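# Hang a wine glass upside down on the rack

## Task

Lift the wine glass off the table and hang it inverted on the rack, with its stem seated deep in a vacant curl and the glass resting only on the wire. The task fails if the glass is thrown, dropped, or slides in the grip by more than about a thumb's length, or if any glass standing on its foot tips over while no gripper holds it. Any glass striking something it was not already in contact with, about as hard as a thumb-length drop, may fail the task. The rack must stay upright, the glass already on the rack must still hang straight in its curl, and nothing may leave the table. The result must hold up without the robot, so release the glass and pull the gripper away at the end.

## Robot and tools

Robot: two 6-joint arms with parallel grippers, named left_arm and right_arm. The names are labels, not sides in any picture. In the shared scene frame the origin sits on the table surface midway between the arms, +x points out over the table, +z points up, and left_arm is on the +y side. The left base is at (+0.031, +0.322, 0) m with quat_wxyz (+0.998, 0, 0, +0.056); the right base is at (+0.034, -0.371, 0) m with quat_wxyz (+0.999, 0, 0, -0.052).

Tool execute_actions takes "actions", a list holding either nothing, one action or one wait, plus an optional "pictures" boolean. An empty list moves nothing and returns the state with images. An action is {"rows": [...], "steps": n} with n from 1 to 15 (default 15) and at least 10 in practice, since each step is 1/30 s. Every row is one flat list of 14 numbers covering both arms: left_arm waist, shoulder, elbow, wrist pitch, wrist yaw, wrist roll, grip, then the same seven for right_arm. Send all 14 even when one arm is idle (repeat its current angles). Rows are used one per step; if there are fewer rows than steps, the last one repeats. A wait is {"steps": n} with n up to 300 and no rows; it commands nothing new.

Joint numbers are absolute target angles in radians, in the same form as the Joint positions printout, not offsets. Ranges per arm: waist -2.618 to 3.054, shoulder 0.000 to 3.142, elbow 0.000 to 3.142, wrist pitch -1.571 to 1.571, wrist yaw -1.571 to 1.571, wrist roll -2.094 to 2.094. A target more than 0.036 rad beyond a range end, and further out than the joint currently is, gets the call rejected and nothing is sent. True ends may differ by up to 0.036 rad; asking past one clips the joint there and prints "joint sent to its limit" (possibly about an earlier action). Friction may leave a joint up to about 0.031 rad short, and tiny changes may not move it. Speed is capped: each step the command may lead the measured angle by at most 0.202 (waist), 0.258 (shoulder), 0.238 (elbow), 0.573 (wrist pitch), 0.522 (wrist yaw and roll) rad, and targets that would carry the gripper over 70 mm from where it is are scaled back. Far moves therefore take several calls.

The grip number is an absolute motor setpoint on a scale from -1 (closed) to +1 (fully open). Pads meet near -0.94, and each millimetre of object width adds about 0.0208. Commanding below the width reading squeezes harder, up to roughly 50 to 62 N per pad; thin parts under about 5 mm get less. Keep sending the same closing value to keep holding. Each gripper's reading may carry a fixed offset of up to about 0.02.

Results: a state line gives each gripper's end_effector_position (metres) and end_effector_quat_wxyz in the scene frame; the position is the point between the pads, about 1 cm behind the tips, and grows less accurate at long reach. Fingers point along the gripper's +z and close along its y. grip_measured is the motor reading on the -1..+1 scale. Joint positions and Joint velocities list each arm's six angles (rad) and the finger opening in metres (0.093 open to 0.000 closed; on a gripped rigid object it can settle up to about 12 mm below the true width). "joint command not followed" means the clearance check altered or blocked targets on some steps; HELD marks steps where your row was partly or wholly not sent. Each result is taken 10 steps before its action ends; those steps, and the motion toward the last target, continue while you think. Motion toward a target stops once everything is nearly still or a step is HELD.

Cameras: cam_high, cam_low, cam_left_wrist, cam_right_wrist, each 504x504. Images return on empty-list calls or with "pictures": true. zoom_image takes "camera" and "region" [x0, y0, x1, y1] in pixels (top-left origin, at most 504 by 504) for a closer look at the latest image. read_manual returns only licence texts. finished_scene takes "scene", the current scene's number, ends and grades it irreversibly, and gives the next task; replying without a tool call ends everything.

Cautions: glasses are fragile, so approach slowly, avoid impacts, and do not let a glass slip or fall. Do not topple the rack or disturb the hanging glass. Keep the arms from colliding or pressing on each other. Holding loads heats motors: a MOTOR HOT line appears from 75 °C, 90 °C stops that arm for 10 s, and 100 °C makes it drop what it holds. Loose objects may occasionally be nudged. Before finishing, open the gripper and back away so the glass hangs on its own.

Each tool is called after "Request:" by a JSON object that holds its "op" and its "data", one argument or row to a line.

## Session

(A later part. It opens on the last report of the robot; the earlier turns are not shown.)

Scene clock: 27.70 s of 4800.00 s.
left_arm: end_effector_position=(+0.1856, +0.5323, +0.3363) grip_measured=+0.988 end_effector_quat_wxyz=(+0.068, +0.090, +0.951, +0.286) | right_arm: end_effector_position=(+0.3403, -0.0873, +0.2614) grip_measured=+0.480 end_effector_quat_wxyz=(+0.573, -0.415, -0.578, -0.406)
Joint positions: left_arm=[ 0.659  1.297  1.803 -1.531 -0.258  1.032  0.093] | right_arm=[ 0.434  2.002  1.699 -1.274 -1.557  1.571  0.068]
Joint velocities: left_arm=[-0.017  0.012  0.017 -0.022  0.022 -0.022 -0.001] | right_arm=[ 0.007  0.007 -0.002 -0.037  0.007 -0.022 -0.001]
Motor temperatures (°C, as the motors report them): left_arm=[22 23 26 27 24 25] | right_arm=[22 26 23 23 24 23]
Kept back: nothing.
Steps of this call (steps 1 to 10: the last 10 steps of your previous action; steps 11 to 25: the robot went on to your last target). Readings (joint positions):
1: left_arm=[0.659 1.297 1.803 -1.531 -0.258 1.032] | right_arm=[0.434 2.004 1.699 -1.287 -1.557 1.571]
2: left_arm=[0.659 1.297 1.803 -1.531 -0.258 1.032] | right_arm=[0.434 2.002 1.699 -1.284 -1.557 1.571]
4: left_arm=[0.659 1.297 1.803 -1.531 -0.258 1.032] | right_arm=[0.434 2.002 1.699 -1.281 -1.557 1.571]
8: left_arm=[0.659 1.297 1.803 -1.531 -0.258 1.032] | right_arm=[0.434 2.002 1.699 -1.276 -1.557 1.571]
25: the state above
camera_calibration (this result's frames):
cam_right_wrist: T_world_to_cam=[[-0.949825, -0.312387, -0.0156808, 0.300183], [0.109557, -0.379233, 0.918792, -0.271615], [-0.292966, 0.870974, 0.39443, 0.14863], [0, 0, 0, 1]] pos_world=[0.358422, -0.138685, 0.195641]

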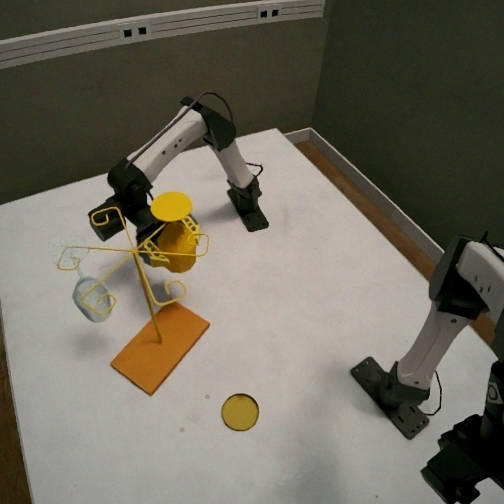

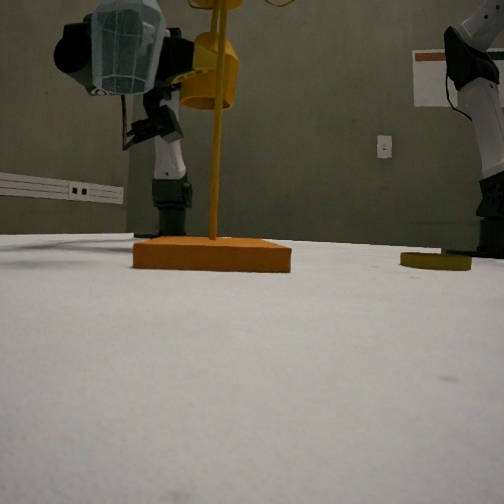

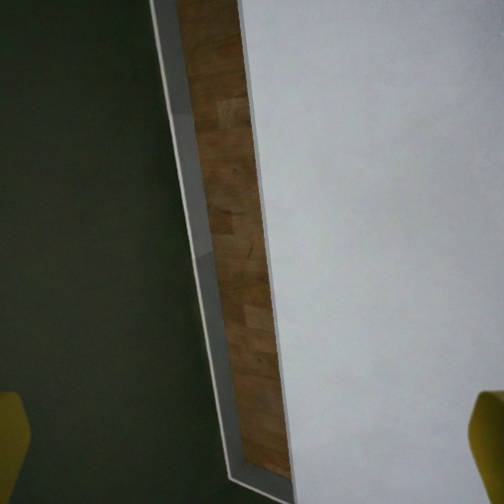

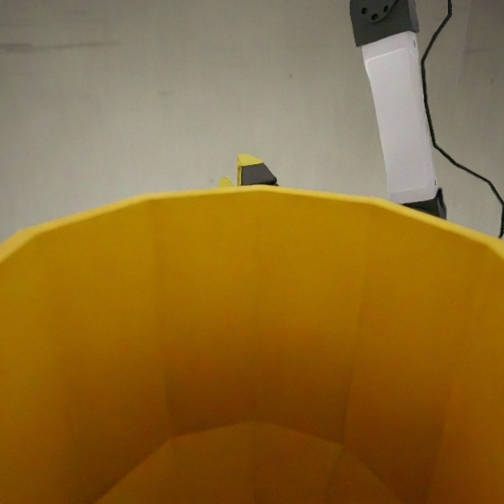

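Request:
{"op": "execute_actions", "data": {
  "actions": [
    {"rows":[[0.659,1.297,1.803,-1.531,-0.258,1.032,1,0.375,1.99,1.7,-1.26,-1.57,1.57,0.1]]}
  ]
}}

Request:
{"op": "execute_actions", "data": {
  "actions": [
    {"steps":25}
  ],
  "pictures": true
}}

Request:
{"op": "zoom_image", "data": {
  "camera": "cam_low",
  "region": [140,0,300,80]
}}

Scene clock: 28.27 s of 4800.00 s.
left_arm: end_effector_position=(+0.1856, +0.5323, +0.3363) grip_measured=+0.988 end_effector_quat_wxyz=(+0.068, +0.090, +0.951, +0.286) | right_arm: end_effector_position=(+0.3537, -0.1024, +0.2612) grip_measured=+0.480 end_effector_quat_wxyz=(+0.562, -0.428, -0.569, -0.421)
Joint positions: left_arm=[ 0.659  1.297  1.803 -1.531 -0.258  1.032  0.093] | right_arm=[ 0.386  2.002  1.699 -1.273 -1.556  1.569  0.068]
Joint velocities: left_arm=[ 0.012 -0.032 -0.002 -0.081 -0.066 -0.022 -0.   ] | right_arm=[-0.247 -0.002 -0.007  0.007  0.066 -0.022  0.   ]
Motor temperatures (°C, as the motors report them): left_arm=[22 23 26 27 24 25] | right_arm=[22 26 24 23 24 23]
Steps of this call (steps 1 to 12: the robot went on to your last target; steps 13 to 17: the first 5 steps of this action). Readings (joint positions):
13: left_arm=[0.659 1.297 1.803 -1.531 -0.258 1.032] | right_arm=[0.429 2.002 1.699 -1.274 -1.557 1.571]
14: left_arm=[0.659 1.297 1.803 -1.531 -0.258 1.032] | right_arm=[0.420 2.002 1.699 -1.274 -1.557 1.571]
16: left_arm=[0.659 1.297 1.803 -1.531 -0.258 1.032] | right_arm=[0.395 2.002 1.699 -1.273 -1.556 1.570]
17: the state above

Scene clock: 29.10 s of 4800.00 s.
left_arm: end_effector_position=(+0.1856, +0.5323, +0.3363) grip_measured=+0.988 end_effector_quat_wxyz=(+0.068, +0.090, +0.951, +0.286) | right_arm: end_effector_position=(+0.3566, -0.1058, +0.2612) grip_measured=+0.480 end_effector_quat_wxyz=(+0.559, -0.431, -0.567, -0.424)
Joint positions: left_arm=[ 0.659  1.297  1.803 -1.531 -0.258  1.032  0.093] | right_arm=[ 0.375  2.002  1.699 -1.272 -1.556  1.569  0.068]
Joint velocities: left_arm=[-0.012 -0.007 -0.012 -0.051 -0.007 -0.022  0.   ] | right_arm=[-0.017  0.002 -0.017  0.022 -0.007  0.022 -0.   ]
Motor temperatures (°C, as the motors report them): left_arm=[22 23 26 27 24 25] | right_arm=[22 27 24 23 24 23]
Kept back: nothing.
Steps of this call (steps 1 to 10: the last 10 steps of your previous action; steps 11 to 25: the robot went on to your last target). Readings (joint positions):
1: left_arm=[0.659 1.297 1.803 -1.531 -0.258 1.032] | right_arm=[0.379 2.002 1.699 -1.272 -1.556 1.569]
2: left_arm=[0.659 1.297 1.803 -1.531 -0.258 1.032] | right_arm=[0.376 2.002 1.699 -1.272 -1.556 1.569]
4: left_arm=[0.659 1.297 1.803 -1.531 -0.258 1.032] | right_arm=[0.375 2.002 1.699 -1.272 -1.556 1.569]
8: left_arm=[0.659 1.297 1.803 -1.531 -0.258 1.032] | right_arm=[0.375 2.002 1.699 -1.272 -1.556 1.569]
25: the state above
camera_calibration (this result's frames):
cam_right_wrist: T_world_to_cam=[[-0.966554, -0.25575, -0.0191332, 0.322768], [0.0835505, -0.384539, 0.91932, -0.27163], [-0.242473, 0.886974, 0.393045, 0.153727], [0, 0, 0, 1]] pos_world=[0.371942, -0.158256, 0.195468]

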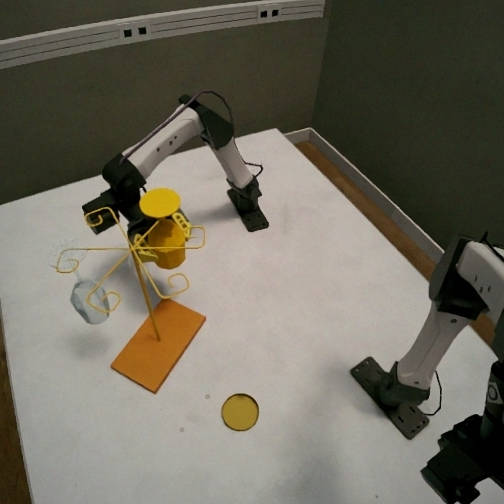

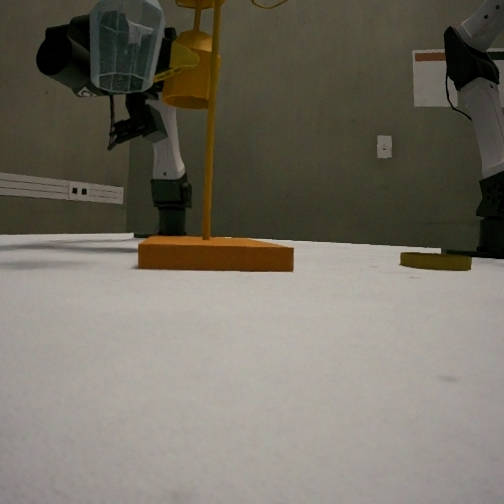

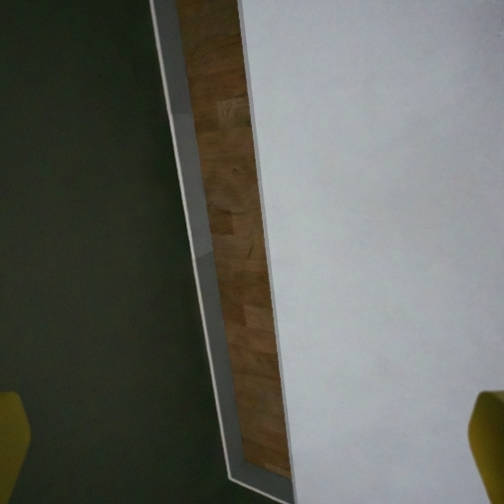

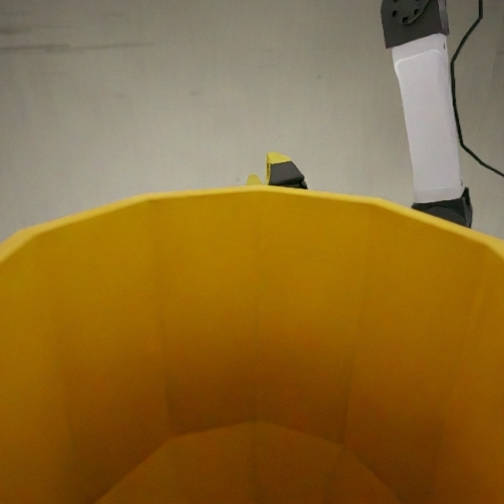

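Region (140, 0, 300, 80) of cam_low's 504x504 image, scaled by 3.150, with more detail than that image has.

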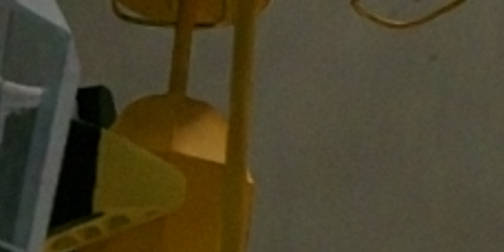

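Request:
{"op": "execute_actions", "data": {
  "actions": [
    {"rows":[[0.659,1.297,1.803,-1.531,-0.258,1.032,1,0.395,1.96,1.7,-1.29,-1.57,1.57,0.1]]}
  ]
}}

Request:
{"op": "execute_actions", "data": {
  "actions": [
    {"rows":[[0.659,1.297,1.803,-1.531,-0.258,1.032,1,0.36,1.925,1.63,-1.27,-1.57,1.57,0.1]]}
  ]
}}

Request:
{"op": "execute_actions", "data": {
  "actions": [
    {"steps":25}
  ],
  "pictures": true
}}

Request:
{"op": "zoom_image", "data": {
  "camera": "cam_low",
  "region": [160,0,240,40]
}}

Request:
{"op": "zoom_image", "data": {
  "camera": "cam_high",
  "region": [60,130,230,300]
}}

Scene clock: 30.03 s of 4800.00 s.
left_arm: end_effector_position=(+0.1856, +0.5323, +0.3363) grip_measured=+0.988 end_effector_quat_wxyz=(+0.068, +0.090, +0.951, +0.286) | right_arm: end_effector_position=(+0.3511, -0.1030, +0.2671) grip_measured=+0.480 end_effector_quat_wxyz=(+0.559, -0.425, -0.572, -0.424)
Joint positions: left_arm=[ 0.659  1.297  1.803 -1.531 -0.258  1.032  0.093] | right_arm=[ 0.386  1.985  1.699 -1.275 -1.556  1.569  0.068]
Joint velocities: left_arm=[ 0.002 -0.012  0.002  0.022 -0.051 -0.022  0.   ] | right_arm=[ 0.046 -0.115  0.027 -0.022 -0.081 -0.037 -0.   ]
Motor temperatures (°C, as the motors report them): left_arm=[22 23 26 27 24 25] | right_arm=[22 27 24 23 24 23]
Steps of this call (steps 1 to 15: the robot went on to your last target; steps 16 to 23: nothing new was sent; steps 24 to 28: the first 5 steps of this action). Readings (joint positions):
24: left_arm=[0.659 1.297 1.803 -1.531 -0.258 1.032] | right_arm=[0.376 2.000 1.699 -1.272 -1.556 1.569]
25: left_arm=[0.659 1.297 1.803 -1.531 -0.258 1.032] | right_arm=[0.378 1.998 1.699 -1.273 -1.556 1.569]
27: left_arm=[0.659 1.297 1.803 -1.531 -0.258 1.032] | right_arm=[0.384 1.989 1.699 -1.275 -1.556 1.569]
28: the state above

Scene clock: 30.53 s of 4800.00 s.
left_arm: end_effector_position=(+0.1856, +0.5323, +0.3363) grip_measured=+0.988 end_effector_quat_wxyz=(+0.068, +0.090, +0.951, +0.286) | right_arm: end_effector_position=(+0.3462, -0.1114, +0.2660) grip_measured=+0.480 end_effector_quat_wxyz=(+0.559, -0.435, -0.564, -0.424)
Joint positions: left_arm=[ 0.659  1.297  1.803 -1.531 -0.258  1.032  0.093] | right_arm=[ 0.368  1.951  1.646 -1.273 -1.556  1.572  0.068]
Joint velocities: left_arm=[-0.002 -0.002  0.002  0.037 -0.022  0.066 -0.001] | right_arm=[-0.085 -0.037 -0.071  0.007 -0.066 -0.051  0.001]
Motor temperatures (°C, as the motors report them): left_arm=[22 23 26 27 24 25] | right_arm=[22 27 24 23 24 23]
Steps of this call (steps 1 to 10: the last 10 steps of your previous action; steps 11 to 15: the first 5 steps of this action). Readings (joint positions):
11: left_arm=[0.659 1.297 1.803 -1.531 -0.258 1.032] | right_arm=[0.387 1.973 1.688 -1.271 -1.557 1.569]
12: left_arm=[0.659 1.297 1.803 -1.531 -0.258 1.032] | right_arm=[0.383 1.963 1.670 -1.271 -1.557 1.569]
14: left_arm=[0.659 1.297 1.803 -1.531 -0.258 1.032] | right_arm=[0.372 1.952 1.649 -1.273 -1.556 1.572]
15: the state above

Scene clock: 31.37 s of 4800.00 s.
left_arm: end_effector_position=(+0.1856, +0.5323, +0.3363) grip_measured=+0.988 end_effector_quat_wxyz=(+0.068, +0.090, +0.951, +0.286) | right_arm: end_effector_position=(+0.3468, -0.1125, +0.2661) grip_measured=+0.480 end_effector_quat_wxyz=(+0.559, -0.436, -0.563, -0.425)
Joint positions: left_arm=[ 0.659  1.297  1.803 -1.531 -0.258  1.032  0.093] | right_arm=[ 0.365  1.949  1.645 -1.273 -1.556  1.572  0.068]
Joint velocities: left_arm=[ 0.007 -0.017 -0.017  0.022  0.037 -0.037 -0.001] | right_arm=[-0.017  0.012 -0.002 -0.007  0.051  0.037 -0.   ]
Motor temperatures (°C, as the motors report them): left_arm=[22 23 27 27 24 25] | right_arm=[22 27 24 23 24 23]
Kept back: nothing.
Steps of this call (steps 1 to 10: the last 10 steps of your previous action; steps 11 to 15: the robot went on to your last target; steps 16 to 25: nothing new was sent). Readings (joint positions):
1: left_arm=[0.659 1.297 1.803 -1.531 -0.258 1.032] | right_arm=[0.366 1.950 1.645 -1.273 -1.556 1.572]
2: left_arm=[0.659 1.297 1.803 -1.531 -0.258 1.032] | right_arm=[0.365 1.949 1.645 -1.273 -1.556 1.572]
4: left_arm=[0.659 1.297 1.803 -1.531 -0.258 1.032] | right_arm=[0.365 1.949 1.645 -1.273 -1.556 1.572]
8: left_arm=[0.659 1.297 1.803 -1.531 -0.258 1.032] | right_arm=[0.365 1.949 1.645 -1.273 -1.556 1.572]
25: the state above
All arms were judged still, so your last target was given up. Only a new action makes them travel on or press farther. Fingers that are still opening or closing keep moving.
camera_calibration (this result's frames):
cam_right_wrist: T_world_to_cam=[[-0.96924, -0.245751, -0.0134026, 0.312205], [0.0848309, -0.3847, 0.919135, -0.278289], [-0.231034, 0.889726, 0.393714, 0.15152], [0, 0, 0, 1]] pos_world=[0.361216, -0.165144, 0.200314]

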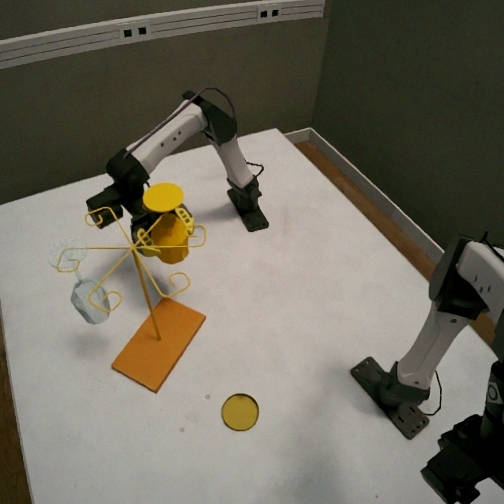

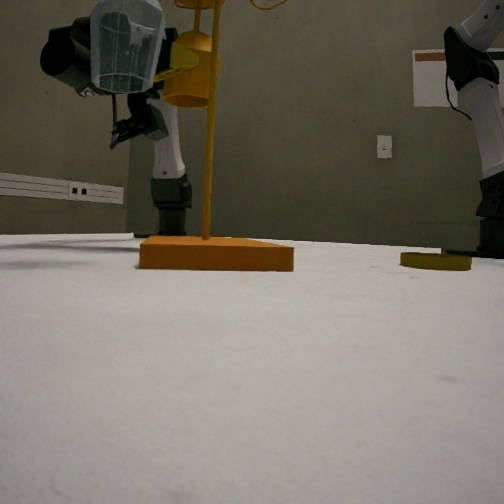

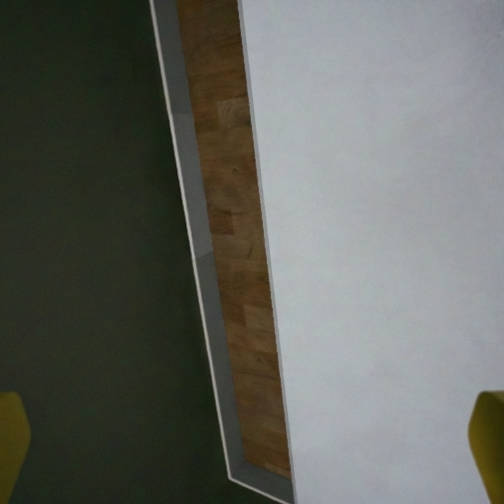

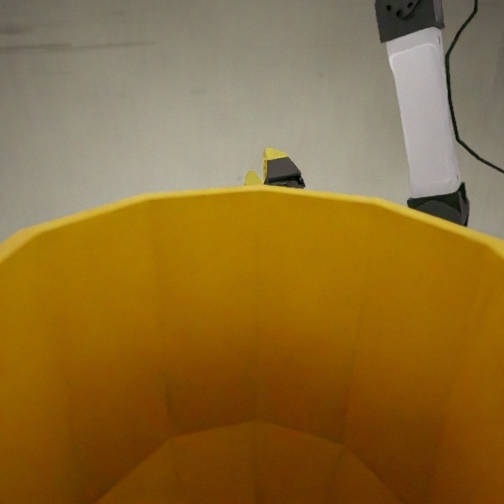

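Region (160, 0, 240, 40) of cam_low's 504x504 image, scaled by 6.300, with more detail than that image has.

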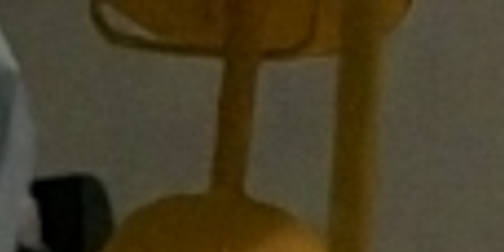

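Region (60, 130, 230, 300) of cam_high's 504x504 image, scaled by 2.965, with more detail than that image has.

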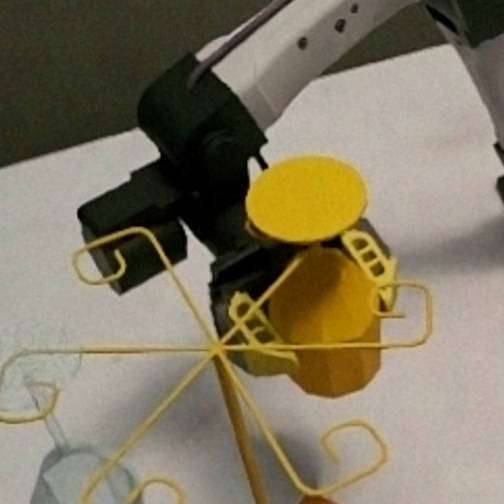

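Request:
{"op": "execute_actions", "data": {
  "actions": [
    {"rows":[[0.659,1.297,1.803,-1.531,-0.258,1.032,1,0.315,1.925,1.63,-1.27,-1.57,1.57,0.1]]}
  ]
}}

Request:
{"op": "execute_actions", "data": {
  "actions": [
    {"steps":25}
  ],
  "pictures": true
}}

Request:
{"op": "zoom_image", "data": {
  "camera": "cam_low",
  "region": [160,0,240,40]
}}

Scene clock: 31.80 s of 4800.00 s.
left_arm: end_effector_position=(+0.1856, +0.5323, +0.3363) grip_measured=+0.988 end_effector_quat_wxyz=(+0.068, +0.090, +0.951, +0.286) | right_arm: end_effector_position=(+0.3575, -0.1260, +0.2661) grip_measured=+0.480 end_effector_quat_wxyz=(+0.549, -0.448, -0.554, -0.437)
Joint positions: left_arm=[ 0.659  1.297  1.803 -1.531 -0.258  1.032  0.093] | right_arm=[ 0.323  1.949  1.645 -1.273 -1.556  1.572  0.068]
Joint velocities: left_arm=[-0.007  0.007  0.032 -0.007 -0.037  0.037 -0.001] | right_arm=[-0.208  0.007 -0.002 -0.007 -0.007 -0.051 -0.001]
Motor temperatures (°C, as the motors report them): left_arm=[22 23 27 27 24 25] | right_arm=[22 27 24 23 24 23]
Steps of this call (steps 1 to 8: nothing new was sent; steps 9 to 13: the first 5 steps of this action). Readings (joint positions):
9: left_arm=[0.659 1.297 1.803 -1.531 -0.258 1.032] | right_arm=[0.361 1.949 1.645 -1.273 -1.556 1.572]
10: left_arm=[0.659 1.297 1.803 -1.531 -0.258 1.032] | right_arm=[0.353 1.949 1.645 -1.273 -1.556 1.572]
12: left_arm=[0.659 1.297 1.803 -1.531 -0.258 1.032] | right_arm=[0.331 1.949 1.645 -1.273 -1.556 1.572]
13: the state above

Scene clock: 32.63 s of 4800.00 s.
left_arm: end_effector_position=(+0.1856, +0.5323, +0.3363) grip_measured=+0.988 end_effector_quat_wxyz=(+0.068, +0.090, +0.951, +0.286) | right_arm: end_effector_position=(+0.3593, -0.1285, +0.2661) grip_measured=+0.480 end_effector_quat_wxyz=(+0.548, -0.450, -0.552, -0.439)
Joint positions: left_arm=[ 0.659  1.297  1.803 -1.531 -0.258  1.032  0.093] | right_arm=[ 0.315  1.949  1.645 -1.273 -1.556  1.572  0.068]
Joint velocities: left_arm=[ 0.002 -0.012 -0.012 -0.022  0.037 -0.11  -0.   ] | right_arm=[ 0.002 -0.002  0.007  0.037 -0.022 -0.007 -0.001]
Motor temperatures (°C, as the motors report them): left_arm=[22 23 27 27 24 25] | right_arm=[22 27 24 23 24 23]
Kept back: nothing.
Steps of this call (steps 1 to 10: the last 10 steps of your previous action; steps 11 to 15: the robot went on to your last target; steps 16 to 25: nothing new was sent). Readings (joint positions):
1: left_arm=[0.659 1.297 1.803 -1.531 -0.258 1.032] | right_arm=[0.317 1.949 1.645 -1.273 -1.556 1.572]
2: left_arm=[0.659 1.297 1.803 -1.531 -0.258 1.032] | right_arm=[0.315 1.949 1.645 -1.273 -1.556 1.572]
4: left_arm=[0.659 1.297 1.803 -1.531 -0.258 1.032] | right_arm=[0.315 1.949 1.645 -1.273 -1.556 1.572]
8: left_arm=[0.659 1.297 1.803 -1.531 -0.258 1.032] | right_arm=[0.315 1.949 1.645 -1.273 -1.556 1.572]
25: the state above
All arms were judged still, so your last target was given up. Only a new action makes them travel on or press farther. Fingers that are still opening or closing keep moving.
camera_calibration (this result's frames):
cam_right_wrist: T_world_to_cam=[[-0.980306, -0.197028, -0.0134026, 0.330636], [0.0655082, -0.388457, 0.919135, -0.279022], [-0.186302, 0.900156, 0.393714, 0.153859], [0, 0, 0, 1]] pos_world=[0.371067, -0.181741, 0.200314]

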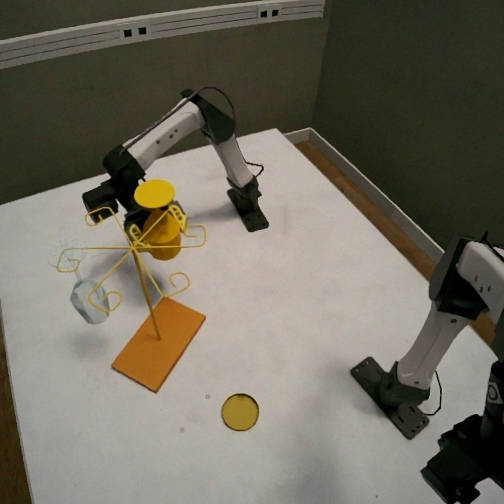

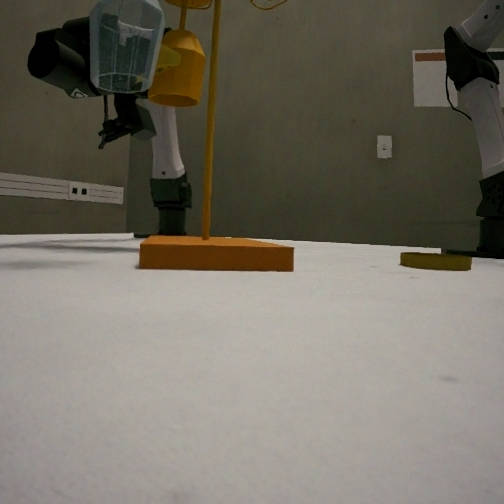

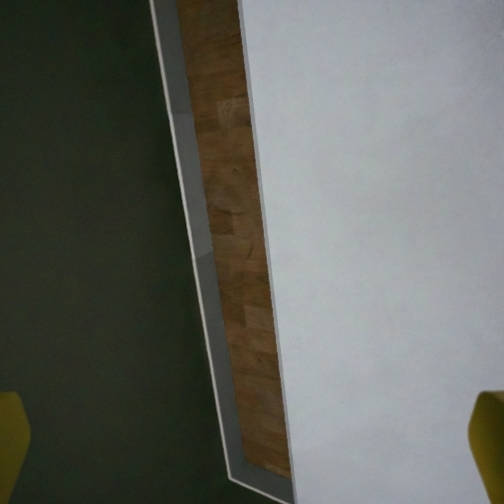

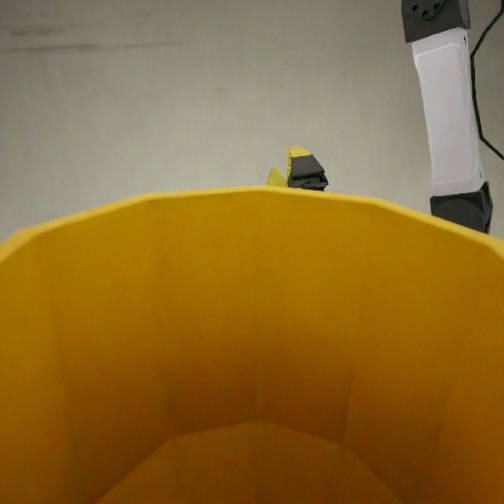

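Region (160, 0, 240, 40) of cam_low's 504x504 image, scaled by 6.300, with more detail than that image has.

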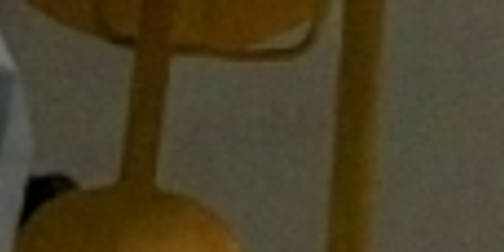

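Request:
{"op": "execute_actions", "data": {
  "actions": [
    {"rows":[[0.659,1.297,1.803,-1.531,-0.258,1.032,1,0.315,1.985,1.6,-1.2,-1.57,1.57,0.1]]}
  ]
}}

Request:
{"op": "execute_actions", "data": {
  "actions": [
    {"rows":[[0.659,1.297,1.803,-1.531,-0.258,1.032,1,0.315,1.985,1.6,-1.2,-1.57,1.57,1]]}
  ]
}}

Request:
{"op": "execute_actions", "data": {
  "actions": [
    {"rows":[[0.659,1.297,1.803,-1.531,-0.258,1.032,1,0.24,1.9,1.52,-1.17,-1.57,1.57,1]]}
  ]
}}

Request:
{"op": "execute_actions", "data": {
  "actions": [
    {"rows":[[0.659,1.297,1.803,-1.531,-0.258,1.032,1,0.16,1.835,1.43,-1.15,-1.57,1.57,1]]}
  ]
}}

Request:
{"op": "execute_actions", "data": {
  "actions": [
    {"rows":[[0.659,1.297,1.803,-1.531,-0.258,1.032,1,-0.4,1.7,1.25,-1.15,-1.57,1.57,1]]}
  ]
}}

Request:
{"op": "execute_actions", "data": {
  "actions": [
    {"steps":40}
  ],
  "pictures": true
}}

Request:
{"op": "finished_scene", "data": {
  "scene": 1
}}

Scene clock: 33.53 s of 4800.00 s.
left_arm: end_effector_position=(+0.1856, +0.5323, +0.3363) grip_measured=+0.988 end_effector_quat_wxyz=(+0.068, +0.090, +0.951, +0.286) | right_arm: end_effector_position=(+0.3625, -0.1278, +0.2521) grip_measured=+0.480 end_effector_quat_wxyz=(+0.550, -0.452, -0.549, -0.437)
Joint positions: left_arm=[ 0.659  1.297  1.803 -1.531 -0.258  1.032  0.093] | right_arm=[ 0.315  1.97   1.617 -1.234 -1.558  1.572  0.068]
Joint velocities: left_arm=[-0.022  0.002  0.007  0.007 -0.037 -0.007  0.   ] | right_arm=[-0.007  0.173 -0.125  0.125 -0.212 -0.037  0.   ]
Motor temperatures (°C, as the motors report them): left_arm=[22 23 27 27 24 25] | right_arm=[22 28 24 23 24 23]
Steps of this call (steps 1 to 22: nothing new was sent; steps 23 to 27: the first 5 steps of this action). Readings (joint positions):
23: left_arm=[0.659 1.297 1.803 -1.531 -0.258 1.032] | right_arm=[0.315 1.951 1.640 -1.263 -1.558 1.572]
24: left_arm=[0.659 1.297 1.803 -1.531 -0.258 1.032] | right_arm=[0.315 1.952 1.633 -1.253 -1.558 1.572]
26: left_arm=[0.659 1.297 1.803 -1.531 -0.258 1.032] | right_arm=[0.315 1.964 1.622 -1.239 -1.558 1.572]
27: the state above

Scene clock: 34.03 s of 4800.00 s.
left_arm: end_effector_position=(+0.1856, +0.5323, +0.3363) grip_measured=+0.988 end_effector_quat_wxyz=(+0.068, +0.090, +0.951, +0.286) | right_arm: end_effector_position=(+0.3644, -0.1273, +0.2520) grip_measured=+1.000 end_effector_quat_wxyz=(+0.551, -0.446, -0.549, -0.443)
Joint positions: left_arm=[ 0.659  1.297  1.803 -1.531 -0.258  1.032  0.093] | right_arm=[ 0.315  1.975  1.616 -1.215 -1.57   1.572  0.093]
Joint velocities: left_arm=[-0.017 -0.007  0.027  0.022 -0.007  0.022 -0.001] | right_arm=[ 0.017 -0.007  0.007 -0.022 -0.022  0.007  0.   ]
Motor temperatures (°C, as the motors report them): left_arm=[22 23 27 27 24 25] | right_arm=[22 28 24 23 24 23]
Steps of this call (steps 1 to 10: the last 10 steps of your previous action; steps 11 to 15: the first 5 steps of this action). Readings (joint positions):
11: left_arm=[0.659 1.297 1.803 -1.531 -0.258 1.032] | right_arm=[0.315 1.975 1.616 -1.218 -1.570 1.572]
12: left_arm=[0.659 1.297 1.803 -1.531 -0.258 1.032] | right_arm=[0.315 1.975 1.616 -1.217 -1.570 1.572]
14: left_arm=[0.659 1.297 1.803 -1.531 -0.258 1.032] | right_arm=[0.315 1.975 1.616 -1.216 -1.570 1.572]
15: the state above

Scene clock: 34.53 s of 4800.00 s.
left_arm: end_effector_position=(+0.1856, +0.5323, +0.3363) grip_measured=+0.988 end_effector_quat_wxyz=(+0.068, +0.090, +0.951, +0.286) | right_arm: end_effector_position=(+0.3664, -0.1526, +0.2511) grip_measured=+1.000 end_effector_quat_wxyz=(+0.537, -0.465, -0.532, -0.461)
Joint positions: left_arm=[ 0.659  1.297  1.803 -1.531 -0.258  1.032  0.093] | right_arm=[ 0.246  1.922  1.538 -1.194 -1.571  1.572  0.093]
Joint velocities: left_arm=[-0.007 -0.007  0.007 -0.037 -0.022 -0.051 -0.001] | right_arm=[-0.291 -0.105 -0.037  0.051 -0.007 -0.022  0.   ]
Motor temperatures (°C, as the motors report them): left_arm=[22 23 27 27 24 25] | right_arm=[22 28 24 23 24 23]
Steps of this call (steps 1 to 10: the last 10 steps of your previous action; steps 11 to 15: the first 5 steps of this action). Readings (joint positions):
11: left_arm=[0.659 1.297 1.803 -1.531 -0.258 1.032] | right_arm=[0.308 1.965 1.599 -1.200 -1.571 1.572]
12: left_arm=[0.659 1.297 1.803 -1.531 -0.258 1.032] | right_arm=[0.294 1.949 1.571 -1.195 -1.571 1.572]
14: left_arm=[0.659 1.297 1.803 -1.531 -0.258 1.032] | right_arm=[0.259 1.927 1.541 -1.195 -1.571 1.572]
15: the state above

Scene clock: 35.03 s of 4800.00 s.
left_arm: end_effector_position=(+0.1856, +0.5323, +0.3363) grip_measured=+0.988 end_effector_quat_wxyz=(+0.068, +0.090, +0.951, +0.286) | right_arm: end_effector_position=(+0.3658, -0.1813, +0.2508) grip_measured=+1.000 end_effector_quat_wxyz=(+0.517, -0.485, -0.514, -0.484)
Joint positions: left_arm=[ 0.659  1.297  1.803 -1.531 -0.258  1.032  0.093] | right_arm=[ 0.165  1.856  1.448 -1.166 -1.572  1.571  0.093]
Joint velocities: left_arm=[-0.002 -0.007 -0.002 -0.007  0.007  0.007 -0.001] | right_arm=[-0.291 -0.105 -0.061 -0.007  0.051  0.037  0.   ]
Motor temperatures (°C, as the motors report them): left_arm=[22 23 27 27 24 25] | right_arm=[22 28 24 23 24 23]
Steps of this call (steps 1 to 10: the last 10 steps of your previous action; steps 11 to 15: the first 5 steps of this action). Readings (joint positions):
11: left_arm=[0.659 1.297 1.803 -1.531 -0.258 1.032] | right_arm=[0.229 1.907 1.519 -1.170 -1.573 1.571]
12: left_arm=[0.659 1.297 1.803 -1.531 -0.258 1.032] | right_arm=[0.214 1.888 1.488 -1.166 -1.573 1.571]
14: left_arm=[0.659 1.297 1.803 -1.531 -0.258 1.032] | right_arm=[0.177 1.862 1.452 -1.166 -1.572 1.571]
15: the state above

Scene clock: 35.53 s of 4800.00 s.
left_arm: end_effector_position=(+0.1856, +0.5323, +0.3363) grip_measured=+0.988 end_effector_quat_wxyz=(+0.068, +0.090, +0.951, +0.286) | right_arm: end_effector_position=(+0.3696, -0.2789, +0.2471) grip_measured=+1.000 end_effector_quat_wxyz=(-0.448, +0.563, +0.426, +0.549)
Joint positions: left_arm=[ 0.659  1.297  1.803 -1.531 -0.258  1.032  0.093] | right_arm=[-0.136  1.725  1.27  -1.153 -1.574  1.57   0.093]
Joint velocities: left_arm=[-0.027 -0.022  0.012 -0.066  0.022 -0.022 -0.   ] | right_arm=[-2.156 -0.208 -0.105 -0.037 -0.007 -0.051  0.   ]
Motor temperatures (°C, as the motors report them): left_arm=[22 23 27 27 24 25] | right_arm=[22 28 24 23 24 23]
Steps of this call (steps 1 to 10: the last 10 steps of your previous action; steps 11 to 15: the first 5 steps of this action). Readings (joint positions):
11: left_arm=[0.659 1.297 1.803 -1.531 -0.258 1.032] | right_arm=[0.135 1.830 1.411 -1.140 -1.577 1.570]
12: left_arm=[0.659 1.297 1.803 -1.531 -0.258 1.032] | right_arm=[0.087 1.790 1.349 -1.138 -1.576 1.570]
14: left_arm=[0.659 1.297 1.803 -1.531 -0.258 1.032] | right_arm=[-0.058 1.735 1.278 -1.153 -1.574 1.570]
15: the state above

Scene clock: 36.87 s of 4800.00 s.
left_arm: end_effector_position=(+0.1856, +0.5323, +0.3363) grip_measured=+0.988 end_effector_quat_wxyz=(+0.068, +0.090, +0.951, +0.286) | right_arm: end_effector_position=(+0.3816, -0.3717, +0.2482) grip_measured=+1.000 end_effector_quat_wxyz=(-0.367, +0.614, +0.349, +0.606)
Joint positions: left_arm=[ 0.659  1.297  1.803 -1.531 -0.258  1.032  0.093] | right_arm=[-0.406  1.721  1.269 -1.148 -1.574  1.57   0.093]
Joint velocities: left_arm=[ 0.007  0.002  0.007 -0.037  0.066 -0.066 -0.   ] | right_arm=[-0.017 -0.007  0.002  0.022 -0.081 -0.022  0.   ]
Motor temperatures (°C, as the motors report them): left_arm=[22 23 27 27 24 25] | right_arm=[22 28 24 23 24 23]
Kept back: nothing.
Steps of this call (steps 1 to 10: the last 10 steps of your previous action; steps 11 to 30: the robot went on to your last target; steps 31 to 40: nothing new was sent). Readings (joint positions):
1: left_arm=[0.659 1.297 1.803 -1.531 -0.258 1.032] | right_arm=[-0.212 1.722 1.269 -1.153 -1.574 1.570]
2: left_arm=[0.659 1.297 1.803 -1.531 -0.258 1.032] | right_arm=[-0.287 1.721 1.269 -1.151 -1.574 1.570]
4: left_arm=[0.659 1.297 1.803 -1.531 -0.258 1.032] | right_arm=[-0.395 1.721 1.269 -1.148 -1.574 1.570]
8: left_arm=[0.659 1.297 1.803 -1.531 -0.258 1.032] | right_arm=[-0.415 1.721 1.269 -1.148 -1.574 1.570]
40: the state above
All arms were judged still, so your last target was given up. Only a new action makes them travel on or press farther. Fingers that are still opening or closing keep moving.
camera_calibration (this result's frames):
cam_right_wrist: T_world_to_cam=[[-0.866307, 0.499462, 0.00704315, 0.514617], [-0.198827, -0.357728, 0.912413, -0.244572], [0.458236, 0.78903, 0.409209, 0.0929435], [0, 0, 0, 1]] pos_world=[0.354599, -0.417858, 0.181493]

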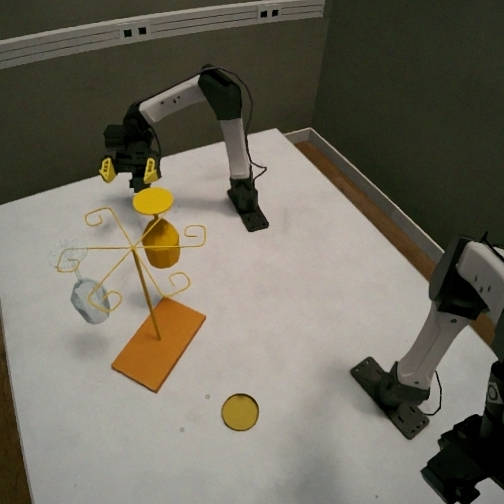

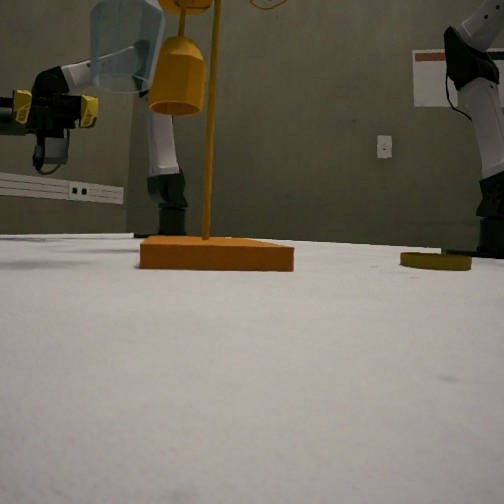

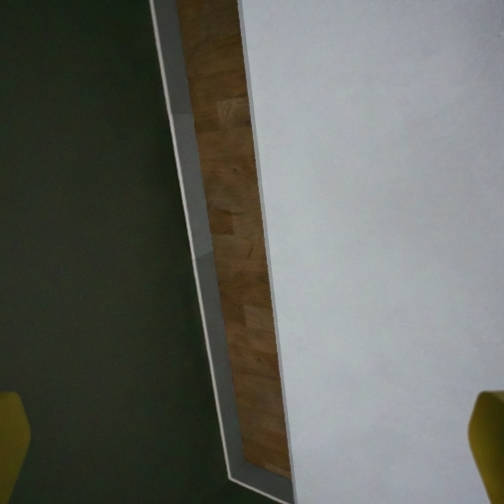

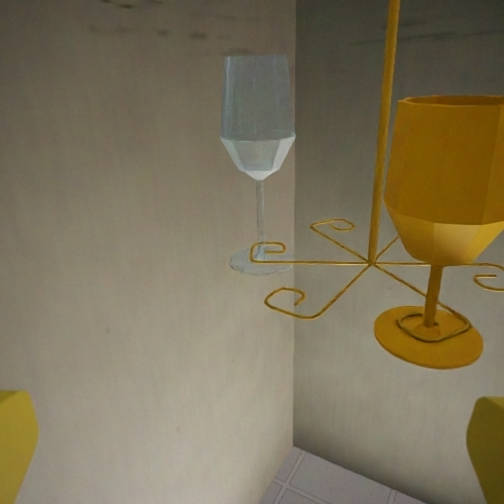

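The scene is finished: the task was done.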